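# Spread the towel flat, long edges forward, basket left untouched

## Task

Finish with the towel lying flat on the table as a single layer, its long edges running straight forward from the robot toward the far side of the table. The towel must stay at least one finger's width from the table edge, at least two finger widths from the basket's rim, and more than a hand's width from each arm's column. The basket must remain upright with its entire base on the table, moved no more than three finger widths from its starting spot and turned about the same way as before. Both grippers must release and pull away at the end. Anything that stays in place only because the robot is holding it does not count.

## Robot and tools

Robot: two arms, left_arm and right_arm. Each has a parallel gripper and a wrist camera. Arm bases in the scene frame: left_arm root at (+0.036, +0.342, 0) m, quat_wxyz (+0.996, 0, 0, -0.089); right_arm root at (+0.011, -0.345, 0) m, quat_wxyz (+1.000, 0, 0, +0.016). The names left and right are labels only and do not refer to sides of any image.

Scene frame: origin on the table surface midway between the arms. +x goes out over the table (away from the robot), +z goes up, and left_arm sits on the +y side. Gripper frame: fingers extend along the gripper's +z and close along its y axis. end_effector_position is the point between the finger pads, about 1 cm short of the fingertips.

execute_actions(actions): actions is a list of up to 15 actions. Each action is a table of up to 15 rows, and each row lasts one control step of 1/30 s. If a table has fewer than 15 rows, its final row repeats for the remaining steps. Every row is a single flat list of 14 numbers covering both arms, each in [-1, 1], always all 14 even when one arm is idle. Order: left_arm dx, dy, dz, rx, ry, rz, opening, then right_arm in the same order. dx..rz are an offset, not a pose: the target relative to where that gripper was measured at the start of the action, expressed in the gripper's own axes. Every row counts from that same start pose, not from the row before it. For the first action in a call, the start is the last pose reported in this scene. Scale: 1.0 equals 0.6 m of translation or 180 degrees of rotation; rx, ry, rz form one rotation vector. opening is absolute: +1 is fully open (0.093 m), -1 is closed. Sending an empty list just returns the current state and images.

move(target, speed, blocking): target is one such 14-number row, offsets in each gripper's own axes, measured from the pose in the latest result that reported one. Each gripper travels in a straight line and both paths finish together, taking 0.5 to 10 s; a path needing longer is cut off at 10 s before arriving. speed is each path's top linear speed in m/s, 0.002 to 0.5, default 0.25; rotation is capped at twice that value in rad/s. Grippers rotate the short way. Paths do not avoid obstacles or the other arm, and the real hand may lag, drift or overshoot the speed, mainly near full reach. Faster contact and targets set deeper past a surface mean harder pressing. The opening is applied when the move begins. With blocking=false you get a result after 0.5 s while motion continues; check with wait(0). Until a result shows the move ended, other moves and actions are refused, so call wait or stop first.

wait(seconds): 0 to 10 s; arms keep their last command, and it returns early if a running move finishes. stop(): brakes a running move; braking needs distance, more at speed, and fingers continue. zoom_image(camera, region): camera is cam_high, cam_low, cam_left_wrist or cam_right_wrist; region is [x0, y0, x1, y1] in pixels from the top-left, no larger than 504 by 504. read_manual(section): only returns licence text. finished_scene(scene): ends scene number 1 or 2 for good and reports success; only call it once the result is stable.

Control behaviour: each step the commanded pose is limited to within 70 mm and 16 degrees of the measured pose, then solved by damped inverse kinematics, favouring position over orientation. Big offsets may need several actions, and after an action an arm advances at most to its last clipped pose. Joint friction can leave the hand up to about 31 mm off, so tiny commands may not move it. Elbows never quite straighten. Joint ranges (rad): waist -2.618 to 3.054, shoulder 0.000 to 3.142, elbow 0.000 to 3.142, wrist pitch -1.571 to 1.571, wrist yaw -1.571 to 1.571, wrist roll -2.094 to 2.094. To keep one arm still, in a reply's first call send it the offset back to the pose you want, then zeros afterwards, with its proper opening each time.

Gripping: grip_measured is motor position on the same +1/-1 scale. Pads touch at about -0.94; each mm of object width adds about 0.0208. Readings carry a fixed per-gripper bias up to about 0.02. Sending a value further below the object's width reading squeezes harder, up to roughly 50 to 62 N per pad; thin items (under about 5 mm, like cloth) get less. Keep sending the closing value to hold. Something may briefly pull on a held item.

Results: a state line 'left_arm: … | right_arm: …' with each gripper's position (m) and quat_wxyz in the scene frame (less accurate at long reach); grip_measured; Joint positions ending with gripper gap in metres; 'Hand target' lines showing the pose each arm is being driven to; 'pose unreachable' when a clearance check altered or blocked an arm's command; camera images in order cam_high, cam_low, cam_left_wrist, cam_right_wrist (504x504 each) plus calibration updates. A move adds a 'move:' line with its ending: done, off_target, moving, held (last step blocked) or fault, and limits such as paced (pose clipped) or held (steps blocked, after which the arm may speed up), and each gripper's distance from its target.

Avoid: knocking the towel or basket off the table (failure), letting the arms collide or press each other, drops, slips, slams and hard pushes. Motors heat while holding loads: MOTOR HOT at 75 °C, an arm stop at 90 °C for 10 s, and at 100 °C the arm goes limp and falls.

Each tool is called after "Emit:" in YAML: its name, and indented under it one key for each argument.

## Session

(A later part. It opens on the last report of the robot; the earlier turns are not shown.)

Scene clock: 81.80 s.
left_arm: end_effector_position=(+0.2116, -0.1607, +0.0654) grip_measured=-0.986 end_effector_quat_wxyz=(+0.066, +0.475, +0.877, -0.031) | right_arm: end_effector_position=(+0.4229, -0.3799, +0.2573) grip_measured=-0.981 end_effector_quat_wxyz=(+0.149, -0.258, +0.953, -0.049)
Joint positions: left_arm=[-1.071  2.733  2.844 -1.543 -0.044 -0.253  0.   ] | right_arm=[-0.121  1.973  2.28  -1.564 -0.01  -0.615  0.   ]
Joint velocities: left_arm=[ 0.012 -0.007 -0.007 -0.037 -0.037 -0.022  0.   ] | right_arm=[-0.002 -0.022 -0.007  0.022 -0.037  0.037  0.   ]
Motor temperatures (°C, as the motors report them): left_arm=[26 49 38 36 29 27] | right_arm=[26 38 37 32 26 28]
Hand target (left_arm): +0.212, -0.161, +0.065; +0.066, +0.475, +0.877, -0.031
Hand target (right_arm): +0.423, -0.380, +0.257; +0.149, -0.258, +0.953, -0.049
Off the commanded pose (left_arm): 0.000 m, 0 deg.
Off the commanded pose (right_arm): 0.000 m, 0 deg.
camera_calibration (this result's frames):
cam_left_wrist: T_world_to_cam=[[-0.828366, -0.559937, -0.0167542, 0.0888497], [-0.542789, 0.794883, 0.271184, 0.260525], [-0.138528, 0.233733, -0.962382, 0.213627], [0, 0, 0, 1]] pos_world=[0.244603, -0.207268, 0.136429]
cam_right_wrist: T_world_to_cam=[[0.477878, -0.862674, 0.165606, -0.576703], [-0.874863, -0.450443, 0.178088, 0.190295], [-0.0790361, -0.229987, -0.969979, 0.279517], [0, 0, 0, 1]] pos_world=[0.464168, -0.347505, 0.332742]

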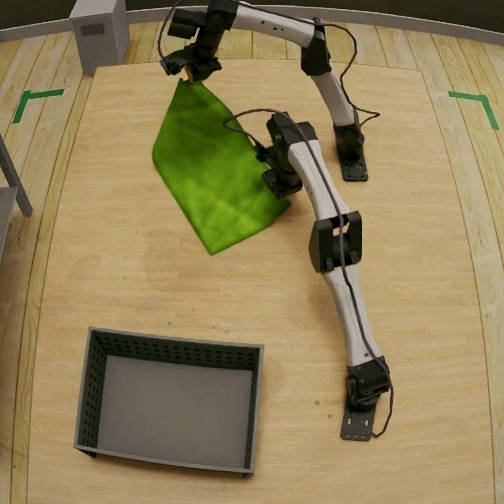

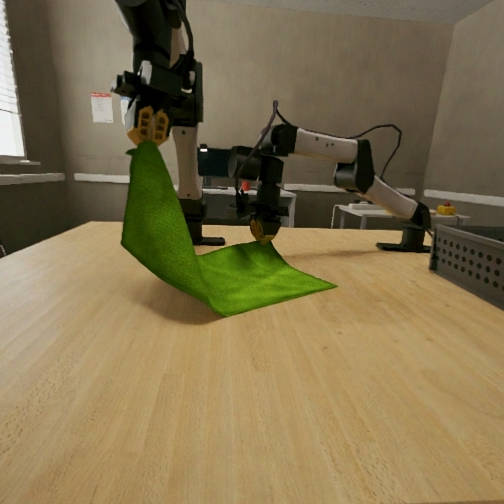

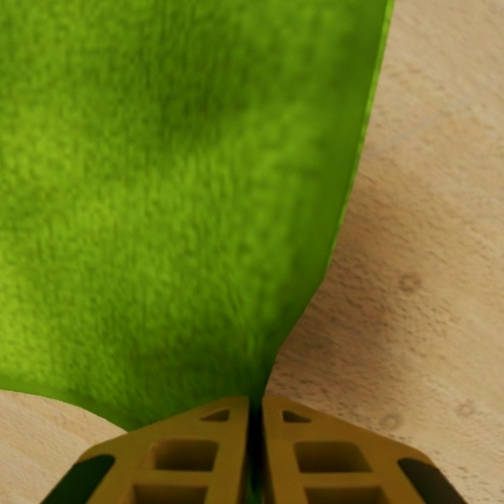

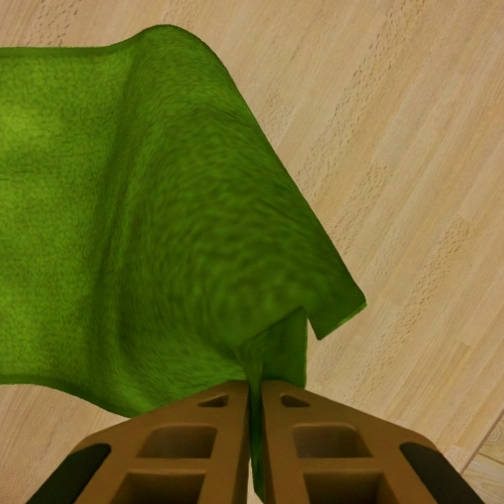

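Emit:
move:
  target: [0.155,0.056,-0.351,0,0,0,-1,0,0,0,0,0,0,-1]
  speed: 0.12

Scene clock: 91.30 s.
left_arm: end_effector_position=(+0.1745, -0.0493, +0.2637) grip_measured=-0.986 end_effector_quat_wxyz=(+0.139, +0.467, +0.867, -0.100) | right_arm: end_effector_position=(+0.4229, -0.3799, +0.2573) grip_measured=-0.981 end_effector_quat_wxyz=(+0.149, -0.258, +0.953, -0.049)
Joint positions: left_arm=[-1.071  1.962  2.284 -1.55  -0.044 -0.253  0.   ] | right_arm=[-0.121  1.973  2.28  -1.564 -0.01  -0.615  0.   ]
Joint velocities: left_arm=[-0.007 -0.002  0.002 -0.022  0.022  0.022  0.   ] | right_arm=[ 0.007 -0.007  0.012  0.007 -0.051 -0.051  0.   ]
Motor temperatures (°C, as the motors report them): left_arm=[26 52 37 36 29 27] | right_arm=[26 39 37 32 26 28]
Hand target (left_arm): +0.170, -0.044, +0.263; +0.135, +0.473, +0.866, -0.094
Hand target (right_arm): +0.423, -0.380, +0.257; +0.149, -0.258, +0.953, -0.049
Off the commanded pose (left_arm): 0.010 m, 12 deg.
Off the commanded pose (right_arm): 0.000 m, 0 deg.
joint sent to its limit (left arm) — the command would take joint 4 (wrist pitch) past its lower limit, so that joint was sent only as far as its limit.
move: off_target (left_arm)
camera_calibration (this result's frames):
cam_left_wrist: T_world_to_cam=[[-0.829042, -0.557906, 0.0378151, 0.109638], [-0.554046, 0.828689, 0.0794144, 0.152296], [-0.0756428, 0.0448866, -0.996124, 0.361931], [0, 0, 0, 1]] pos_world=[0.202651, -0.0812844, 0.344287]
cam_right_wrist: T_world_to_cam=[[0.477878, -0.862674, 0.165606, -0.576703], [-0.874863, -0.450443, 0.178088, 0.190295], [-0.0790361, -0.229987, -0.969979, 0.279517], [0, 0, 0, 1]] pos_world=[0.464168, -0.347505, 0.332742]

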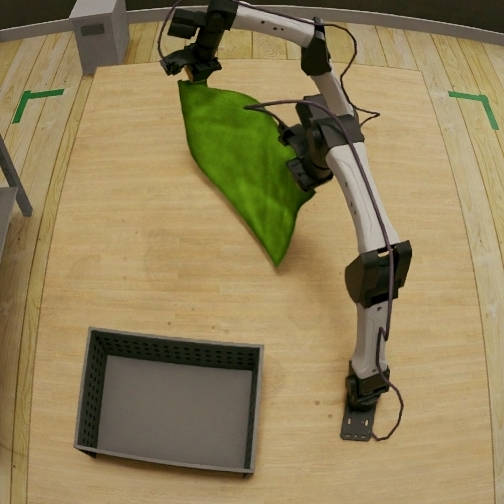

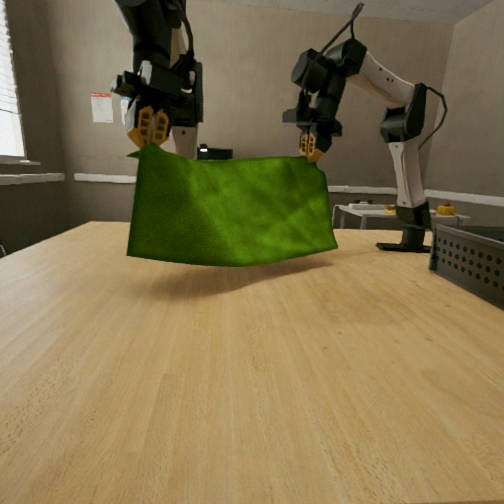

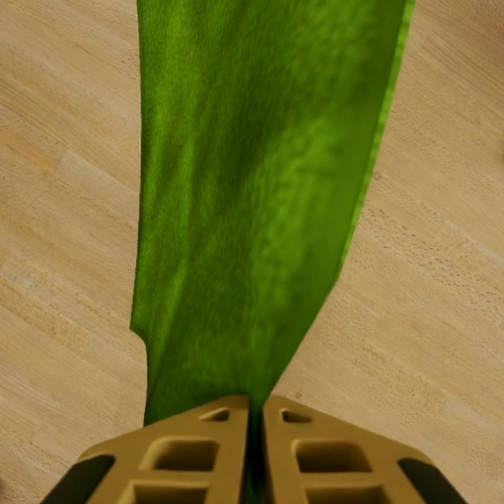

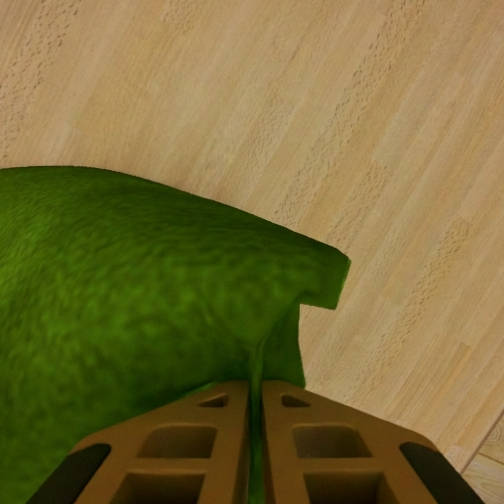

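Emit:
move:
  target: [0.255,-0.052,-0.089,-0.067,0.093,-0.312,-1,-0.472,0.592,0.017,-0.094,0.047,-0.329,-1]
  speed: 0.15

Scene clock: 106.27 s.
left_arm: end_effector_position=(+0.0636, +0.0632, +0.2648) grip_measured=-0.986 end_effector_quat_wxyz=(+0.018, +0.001, +0.990, -0.139) | right_arm: end_effector_position=(+0.4768, +0.0613, +0.2441) grip_measured=-0.981 end_effector_quat_wxyz=(-0.395, +0.634, -0.664, +0.017)
Joint positions: left_arm=[-1.301  1.466  1.729 -1.553 -0.011 -1.476  0.   ] | right_arm=[ 0.683  2.505  2.853 -1.106 -0.003 -0.807  0.   ]
Joint velocities: left_arm=[ 0.007  0.002 -0.022  0.051  0.081 -0.007  0.   ] | right_arm=[ 0.022 -0.017  0.012 -0.037  0.022 -0.022  0.   ]
Motor temperatures (°C, as the motors report them): left_arm=[26 50 36 36 29 27] | right_arm=[26 41 37 33 26 28]
Hand target (left_arm): +0.059, +0.069, +0.265; +0.010, -0.000, +0.990, -0.138
Hand target (right_arm): +0.482, +0.068, +0.254; -0.419, +0.633, -0.651, +0.017
Off the commanded pose (left_arm): 0.007 m, 16 deg; orientation clipped at the last step of the last action.
Off the commanded pose (right_arm): 0.022 m, 47 deg; orientation clipped at the last step of the last action.
elbow stopped short (right arm): the move would have taken joint 3 (elbow) straighter than the controller allows; a more bent joint 3 avoids this.
joint sent to its limit (left arm) — the command would take joint 4 (wrist pitch) past its lower limit, so that joint was sent only as far as its limit.
move: off_target (left_arm, right_arm); limits=paced
camera_calibration (this result's frames):
cam_left_wrist: T_world_to_cam=[[0.00753654, -0.964376, 0.264429, -0.00706576], [-0.926762, 0.0925817, 0.364061, -0.00759599], [-0.375573, -0.247806, -0.893049, 0.359802], [0, 0, 0, 1]] pos_world=[0.128145, 0.0830504, 0.325955]
cam_right_wrist: T_world_to_cam=[[0.83219, -0.193214, 0.519738, -0.516083], [-0.129021, -0.979072, -0.157388, 0.197182], [0.539271, 0.0639198, -0.839703, 0.0278193], [0, 0, 0, 1]] pos_world=[0.439918, 0.0915625, 0.322623]

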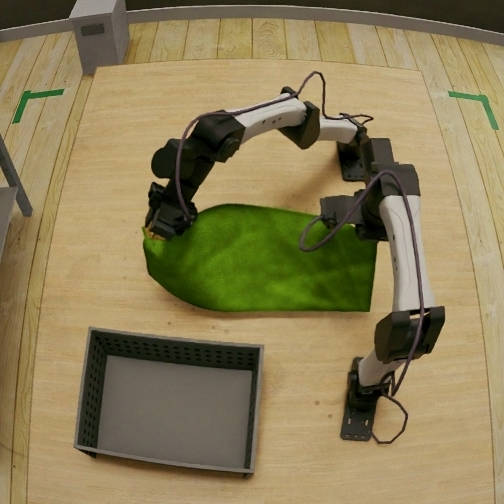

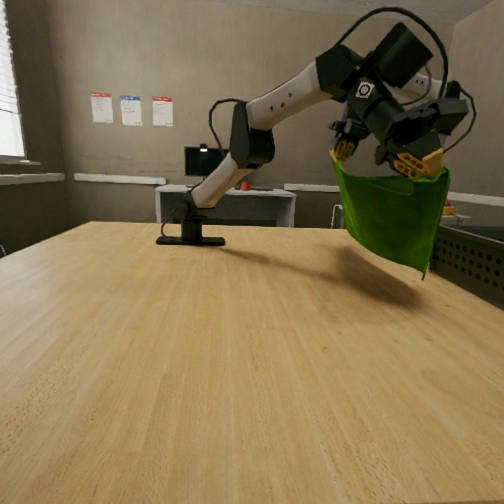

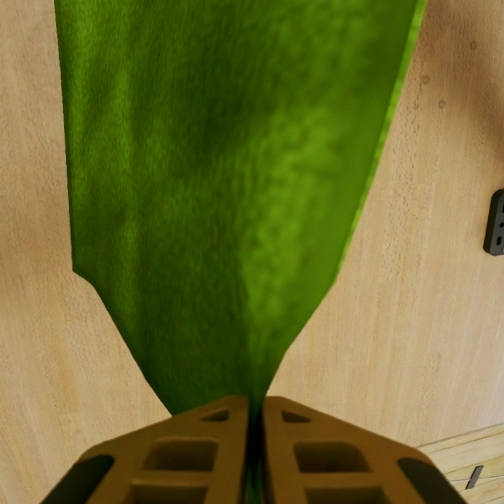

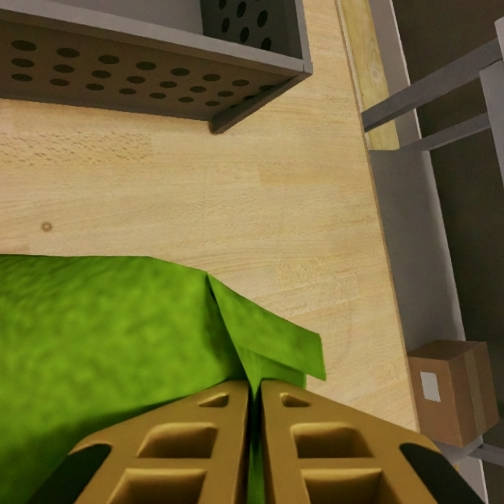

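Emit:
move:
  target: [0.016,-0.103,0.202,0,0,0,-1,0.198,0.024,0.028,-0.095,0.088,-0.007,-1]
  speed: 0.1

Scene clock: 115.10 s.
left_arm: end_effector_position=(+0.0607, -0.0249, +0.1697) grip_measured=-0.986 end_effector_quat_wxyz=(+0.014, +0.002, +0.990, -0.138) | right_arm: end_effector_position=(+0.4857, -0.0284, +0.1672) grip_measured=-0.981 end_effector_quat_wxyz=(-0.235, +0.676, -0.699, +0.020)
Joint positions: left_arm=[-1.331  1.688  1.555 -1.16  -0.01  -1.503  0.   ] | right_arm=[ 0.54   2.569  2.853 -1.382 -0.051 -0.952  0.   ]
Joint velocities: left_arm=[-0.007 -0.002  0.002 -0.081 -0.022 -0.037  0.   ] | right_arm=[ 0.002 -0.012 -0.007 -0.066 -0.037 -0.066  0.   ]
Motor temperatures (°C, as the motors report them): left_arm=[26 48 36 35 29 27] | right_arm=[26 44 38 35 26 28]
Hand target (left_arm): +0.060, -0.028, +0.163; +0.018, +0.001, +0.990, -0.138
Hand target (right_arm): +0.489, -0.031, +0.166; -0.236, +0.676, -0.697, +0.018
Off the commanded pose (left_arm): 0.007 m, 1 deg.
Off the commanded pose (right_arm): 0.003 m, 4 deg.
elbow stopped short (right arm): the move would have taken joint 3 (elbow) straighter than the controller allows; a more bent joint 3 avoids this.
move: off_target (right_arm)
camera_calibration (this result's frames):
cam_left_wrist: T_world_to_cam=[[0.00630872, -0.964762, 0.263048, -0.0666501], [-0.923361, 0.0953634, 0.371902, 0.0310139], [-0.383882, -0.245235, -0.890222, 0.25206], [0, 0, 0, 1]] pos_world=[0.125819, -0.00544521, 0.230387]
cam_right_wrist: T_world_to_cam=[[0.93644, -0.0857145, 0.340195, -0.51847], [-0.130921, -0.985024, 0.112197, 0.0541155], [0.325483, -0.149604, -0.933638, 0.0776792], [0, 0, 0, 1]] pos_world=[0.467318, 0.0204858, 0.242833]

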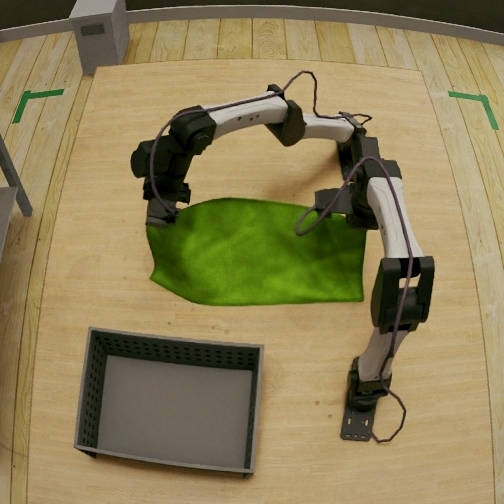

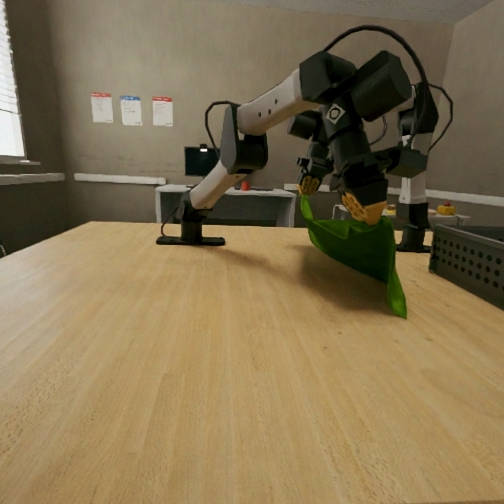

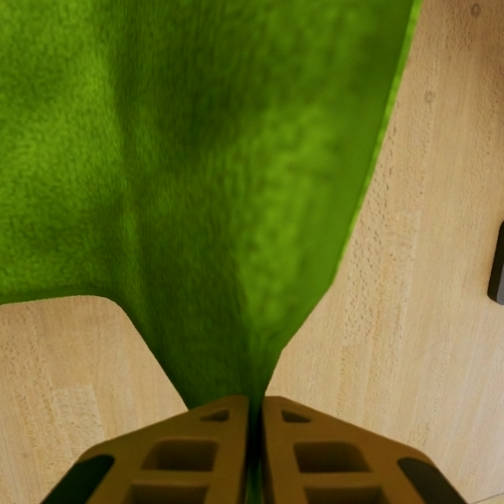

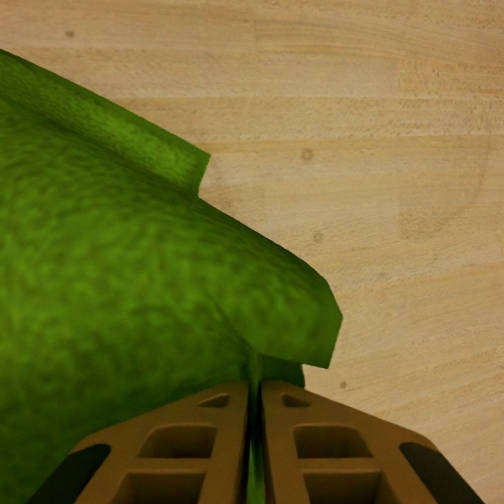

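Emit:
move:
  target: [0.014,-0.117,0.258,0,0,0,-1,0.194,0.055,0.151,-0.055,0.055,0,-1]
  speed: 0.1

Emit:
execute_actions:
  actions:
    - [[0,0,0,0,0,0,0.3,0,0,0,0,0,0,0.3]]
    - [[0,0,0,0,0,0,0.3,0,0,0,0,0,0,0.3]]

Emit:
move:
  target: [0,0.15,-0.35,0,0,0,0.3,0.25,0.1,-0.25,0,0,0,0.3]

Scene clock: 127.53 s.
left_arm: end_effector_position=(+0.0592, -0.1188, +0.0309) grip_measured=-0.986 end_effector_quat_wxyz=(+0.011, +0.004, +0.993, -0.115) | right_arm: end_effector_position=(+0.4888, -0.1065, +0.0474) grip_measured=-0.981 end_effector_quat_wxyz=(-0.116, +0.688, -0.716, +0.015)
Joint positions: left_arm=[-1.347  2.145  1.63  -0.825 -0.01  -1.515  0.   ] | right_arm=[ 0.416  2.47   2.252 -1.123 -0.044 -1.076  0.   ]
Joint velocities: left_arm=[-0.002 -0.002 -0.017  0.066  0.095 -0.037  0.   ] | right_arm=[ 0.007  0.012 -0.002  0.022  0.007  0.022  0.   ]
Motor temperatures (°C, as the motors report them): left_arm=[26 46 36 36 29 27] | right_arm=[26 48 39 34 26 28]
Hand target (left_arm): +0.058, -0.132, +0.038; +0.014, +0.002, +0.990, -0.138
Hand target (right_arm): +0.492, -0.112, +0.042; -0.115, +0.688, -0.716, +0.020
Off the commanded pose (left_arm): 0.019 m, 3 deg.
Off the commanded pose (right_arm): 0.008 m, 0 deg.
move: off_target (left_arm)
camera_calibration (this result's frames):
cam_left_wrist: T_world_to_cam=[[0.0035784, -0.975984, 0.217813, -0.120482], [-0.921027, 0.0816189, 0.380852, 0.0881432], [-0.389483, -0.201975, -0.898615, 0.110613], [0, 0, 0, 1]] pos_world=[0.124695, -0.102442, 0.0920712]
cam_right_wrist: T_world_to_cam=[[0.983075, -0.0531317, 0.175327, -0.498826], [-0.102916, -0.951905, 0.288592, -0.0274859], [0.151562, -0.301752, -0.941262, 0.0222507], [0, 0, 0, 1]] pos_world=[0.484183, -0.0459533, 0.116334]

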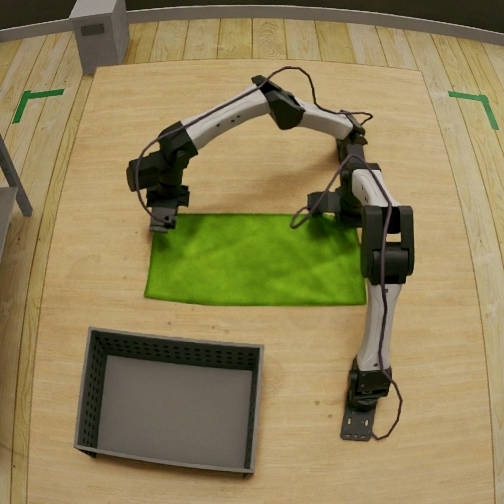

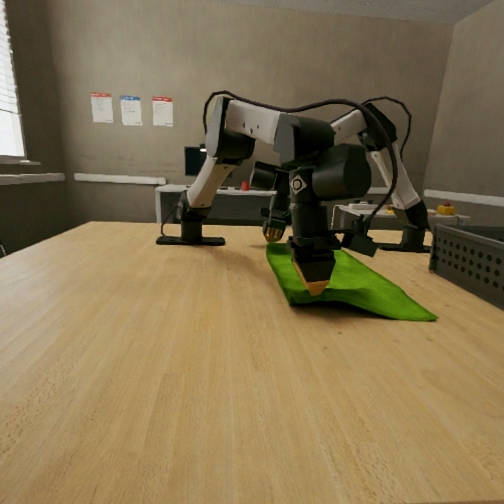

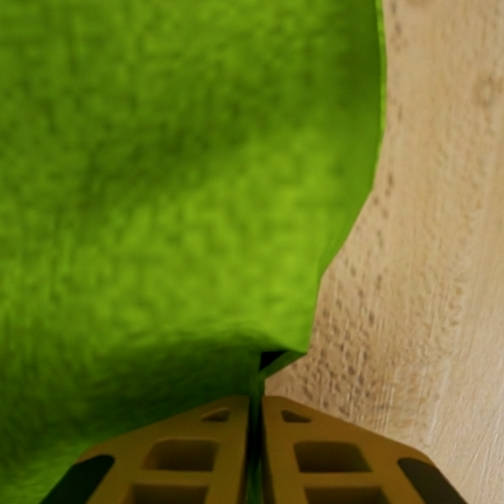

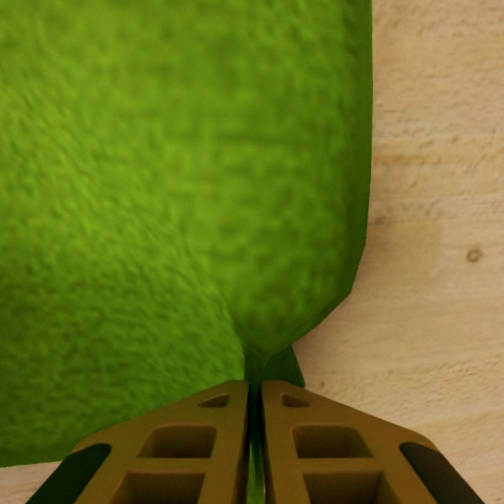

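Scene clock: 128.53 s.
left_arm: end_effector_position=(+0.0592, -0.1188, +0.0309) grip_measured=+0.297 end_effector_quat_wxyz=(+0.011, +0.004, +0.993, -0.115) | right_arm: end_effector_position=(+0.4888, -0.1065, +0.0474) grip_measured=+0.298 end_effector_quat_wxyz=(-0.116, +0.688, -0.716, +0.015)
Joint positions: left_arm=[-1.347  2.145  1.63  -0.825 -0.01  -1.515  0.059] | right_arm=[ 0.416  2.47   2.252 -1.123 -0.044 -1.076  0.06 ]
Joint velocities: left_arm=[ 0.002 -0.002 -0.017  0.007  0.022 -0.022 -0.   ] | right_arm=[-0.002  0.002 -0.007  0.066  0.037 -0.066 -0.001]
Motor temperatures (°C, as the motors report them): left_arm=[26 46 36 35 29 27] | right_arm=[26 48 39 34 26 28]
Hand target (left_arm): +0.059, -0.119, +0.031; +0.011, +0.004, +0.993, -0.115
Hand target (right_arm): +0.489, -0.106, +0.047; -0.116, +0.688, -0.716, +0.015
Off the commanded pose (left_arm): 0.000 m, 0 deg.
Off the commanded pose (right_arm): 0.000 m, 0 deg.
camera_calibration (this result's frames):
cam_left_wrist: T_world_to_cam=[[0.0035784, -0.975984, 0.217813, -0.120482], [-0.921027, 0.0816189, 0.380852, 0.0881432], [-0.389483, -0.201975, -0.898615, 0.110613], [0, 0, 0, 1]] pos_world=[0.124695, -0.102442, 0.0920712]
cam_right_wrist: T_world_to_cam=[[0.983075, -0.0531317, 0.175327, -0.498826], [-0.102916, -0.951905, 0.288592, -0.0274859], [0.151562, -0.301752, -0.941262, 0.0222507], [0, 0, 0, 1]] pos_world=[0.484183, -0.0459533, 0.116334]

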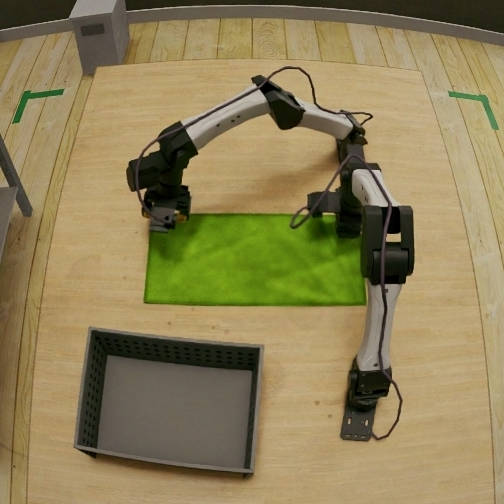

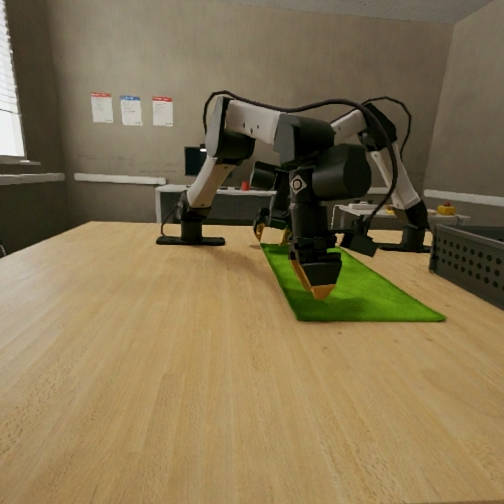

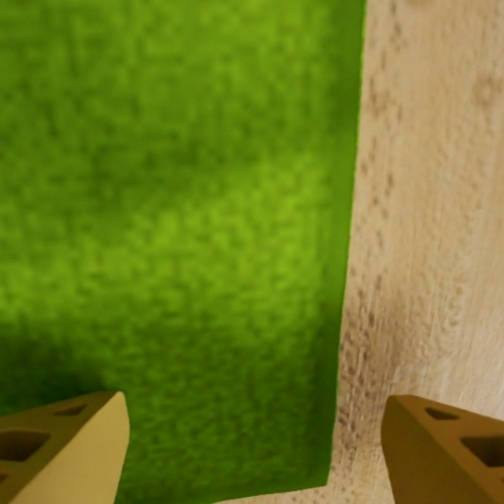

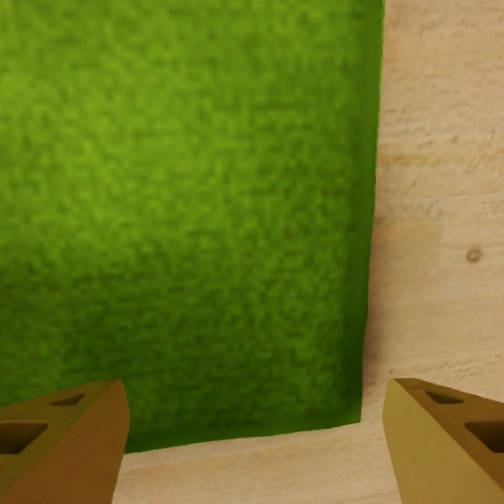

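Scene clock: 130.13 s.
left_arm: end_effector_position=(+0.0531, +0.0135, +0.2093) grip_measured=+0.297 end_effector_quat_wxyz=(+0.011, +0.004, +0.994, -0.109) | right_arm: end_effector_position=(+0.4089, -0.2712, +0.1634) grip_measured=+0.298 end_effector_quat_wxyz=(-0.122, +0.685, -0.718, +0.025)
Joint positions: left_arm=[-1.347  1.623  1.659 -1.387 -0.01  -1.515  0.059] | right_arm=[ 0.109  1.878  1.771 -1.235 -0.1   -1.37   0.06 ]
Joint velocities: left_arm=[-0.007  0.002 -0.017  0.007  0.022  0.007 -0.001] | right_arm=[-0.007  0.007 -0.007  0.022  0.037  0.037  0.001]
Motor temperatures (°C, as the motors report them): left_arm=[26 46 36 35 29 27] | right_arm=[26 48 39 34 26 28]
Hand target (left_arm): +0.053, +0.014, +0.217; +0.011, +0.004, +0.993, -0.115
Hand target (right_arm): +0.401, -0.272, +0.163; -0.117, +0.688, -0.716, +0.017
Off the commanded pose (left_arm): 0.007 m, 1 deg.
Off the commanded pose (right_arm): 0.011 m, 1 deg.
move: off_target (right_arm)
camera_calibration (this result's frames):
cam_left_wrist: T_world_to_cam=[[0.00369376, -0.978489, 0.206267, -0.027701], [-0.920819, 0.0771113, 0.38229, 0.00351559], [-0.389972, -0.191347, -0.900726, 0.295644], [0, 0, 0, 1]] pos_world=[0.118633, 0.0291944, 0.270664]
cam_right_wrist: T_world_to_cam=[[0.978296, -0.0613024, 0.197939, -0.453344], [-0.118563, -0.949018, 0.292076, -0.21938], [0.169942, -0.309205, -0.935688, 0.0834728], [0, 0, 0, 1]] pos_world=[0.403309, -0.210176, 0.231914]

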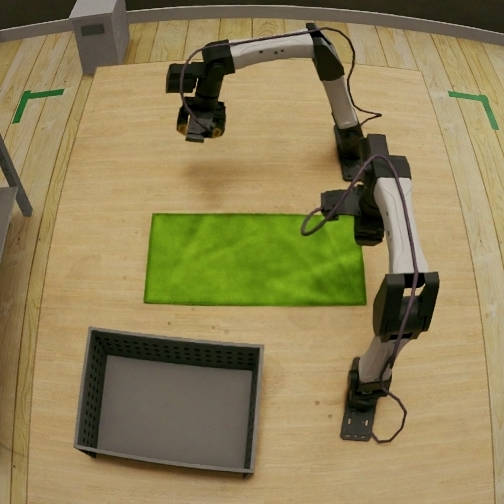

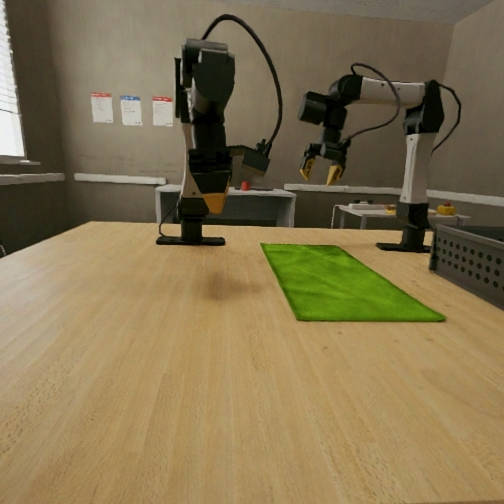

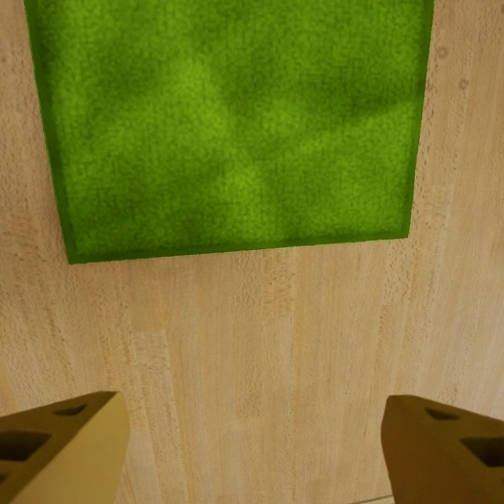

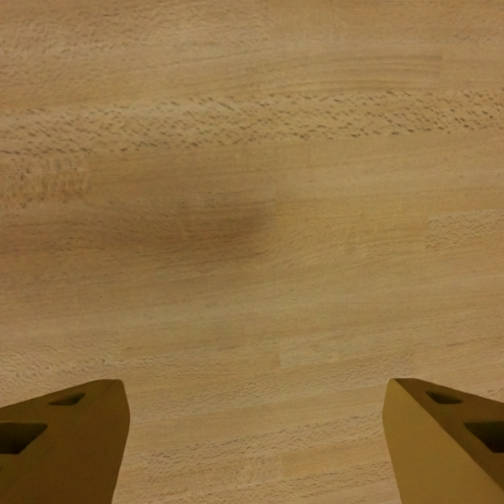

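Emit:
finished_scene:
  scene: 2

The scene is finished: the task was done.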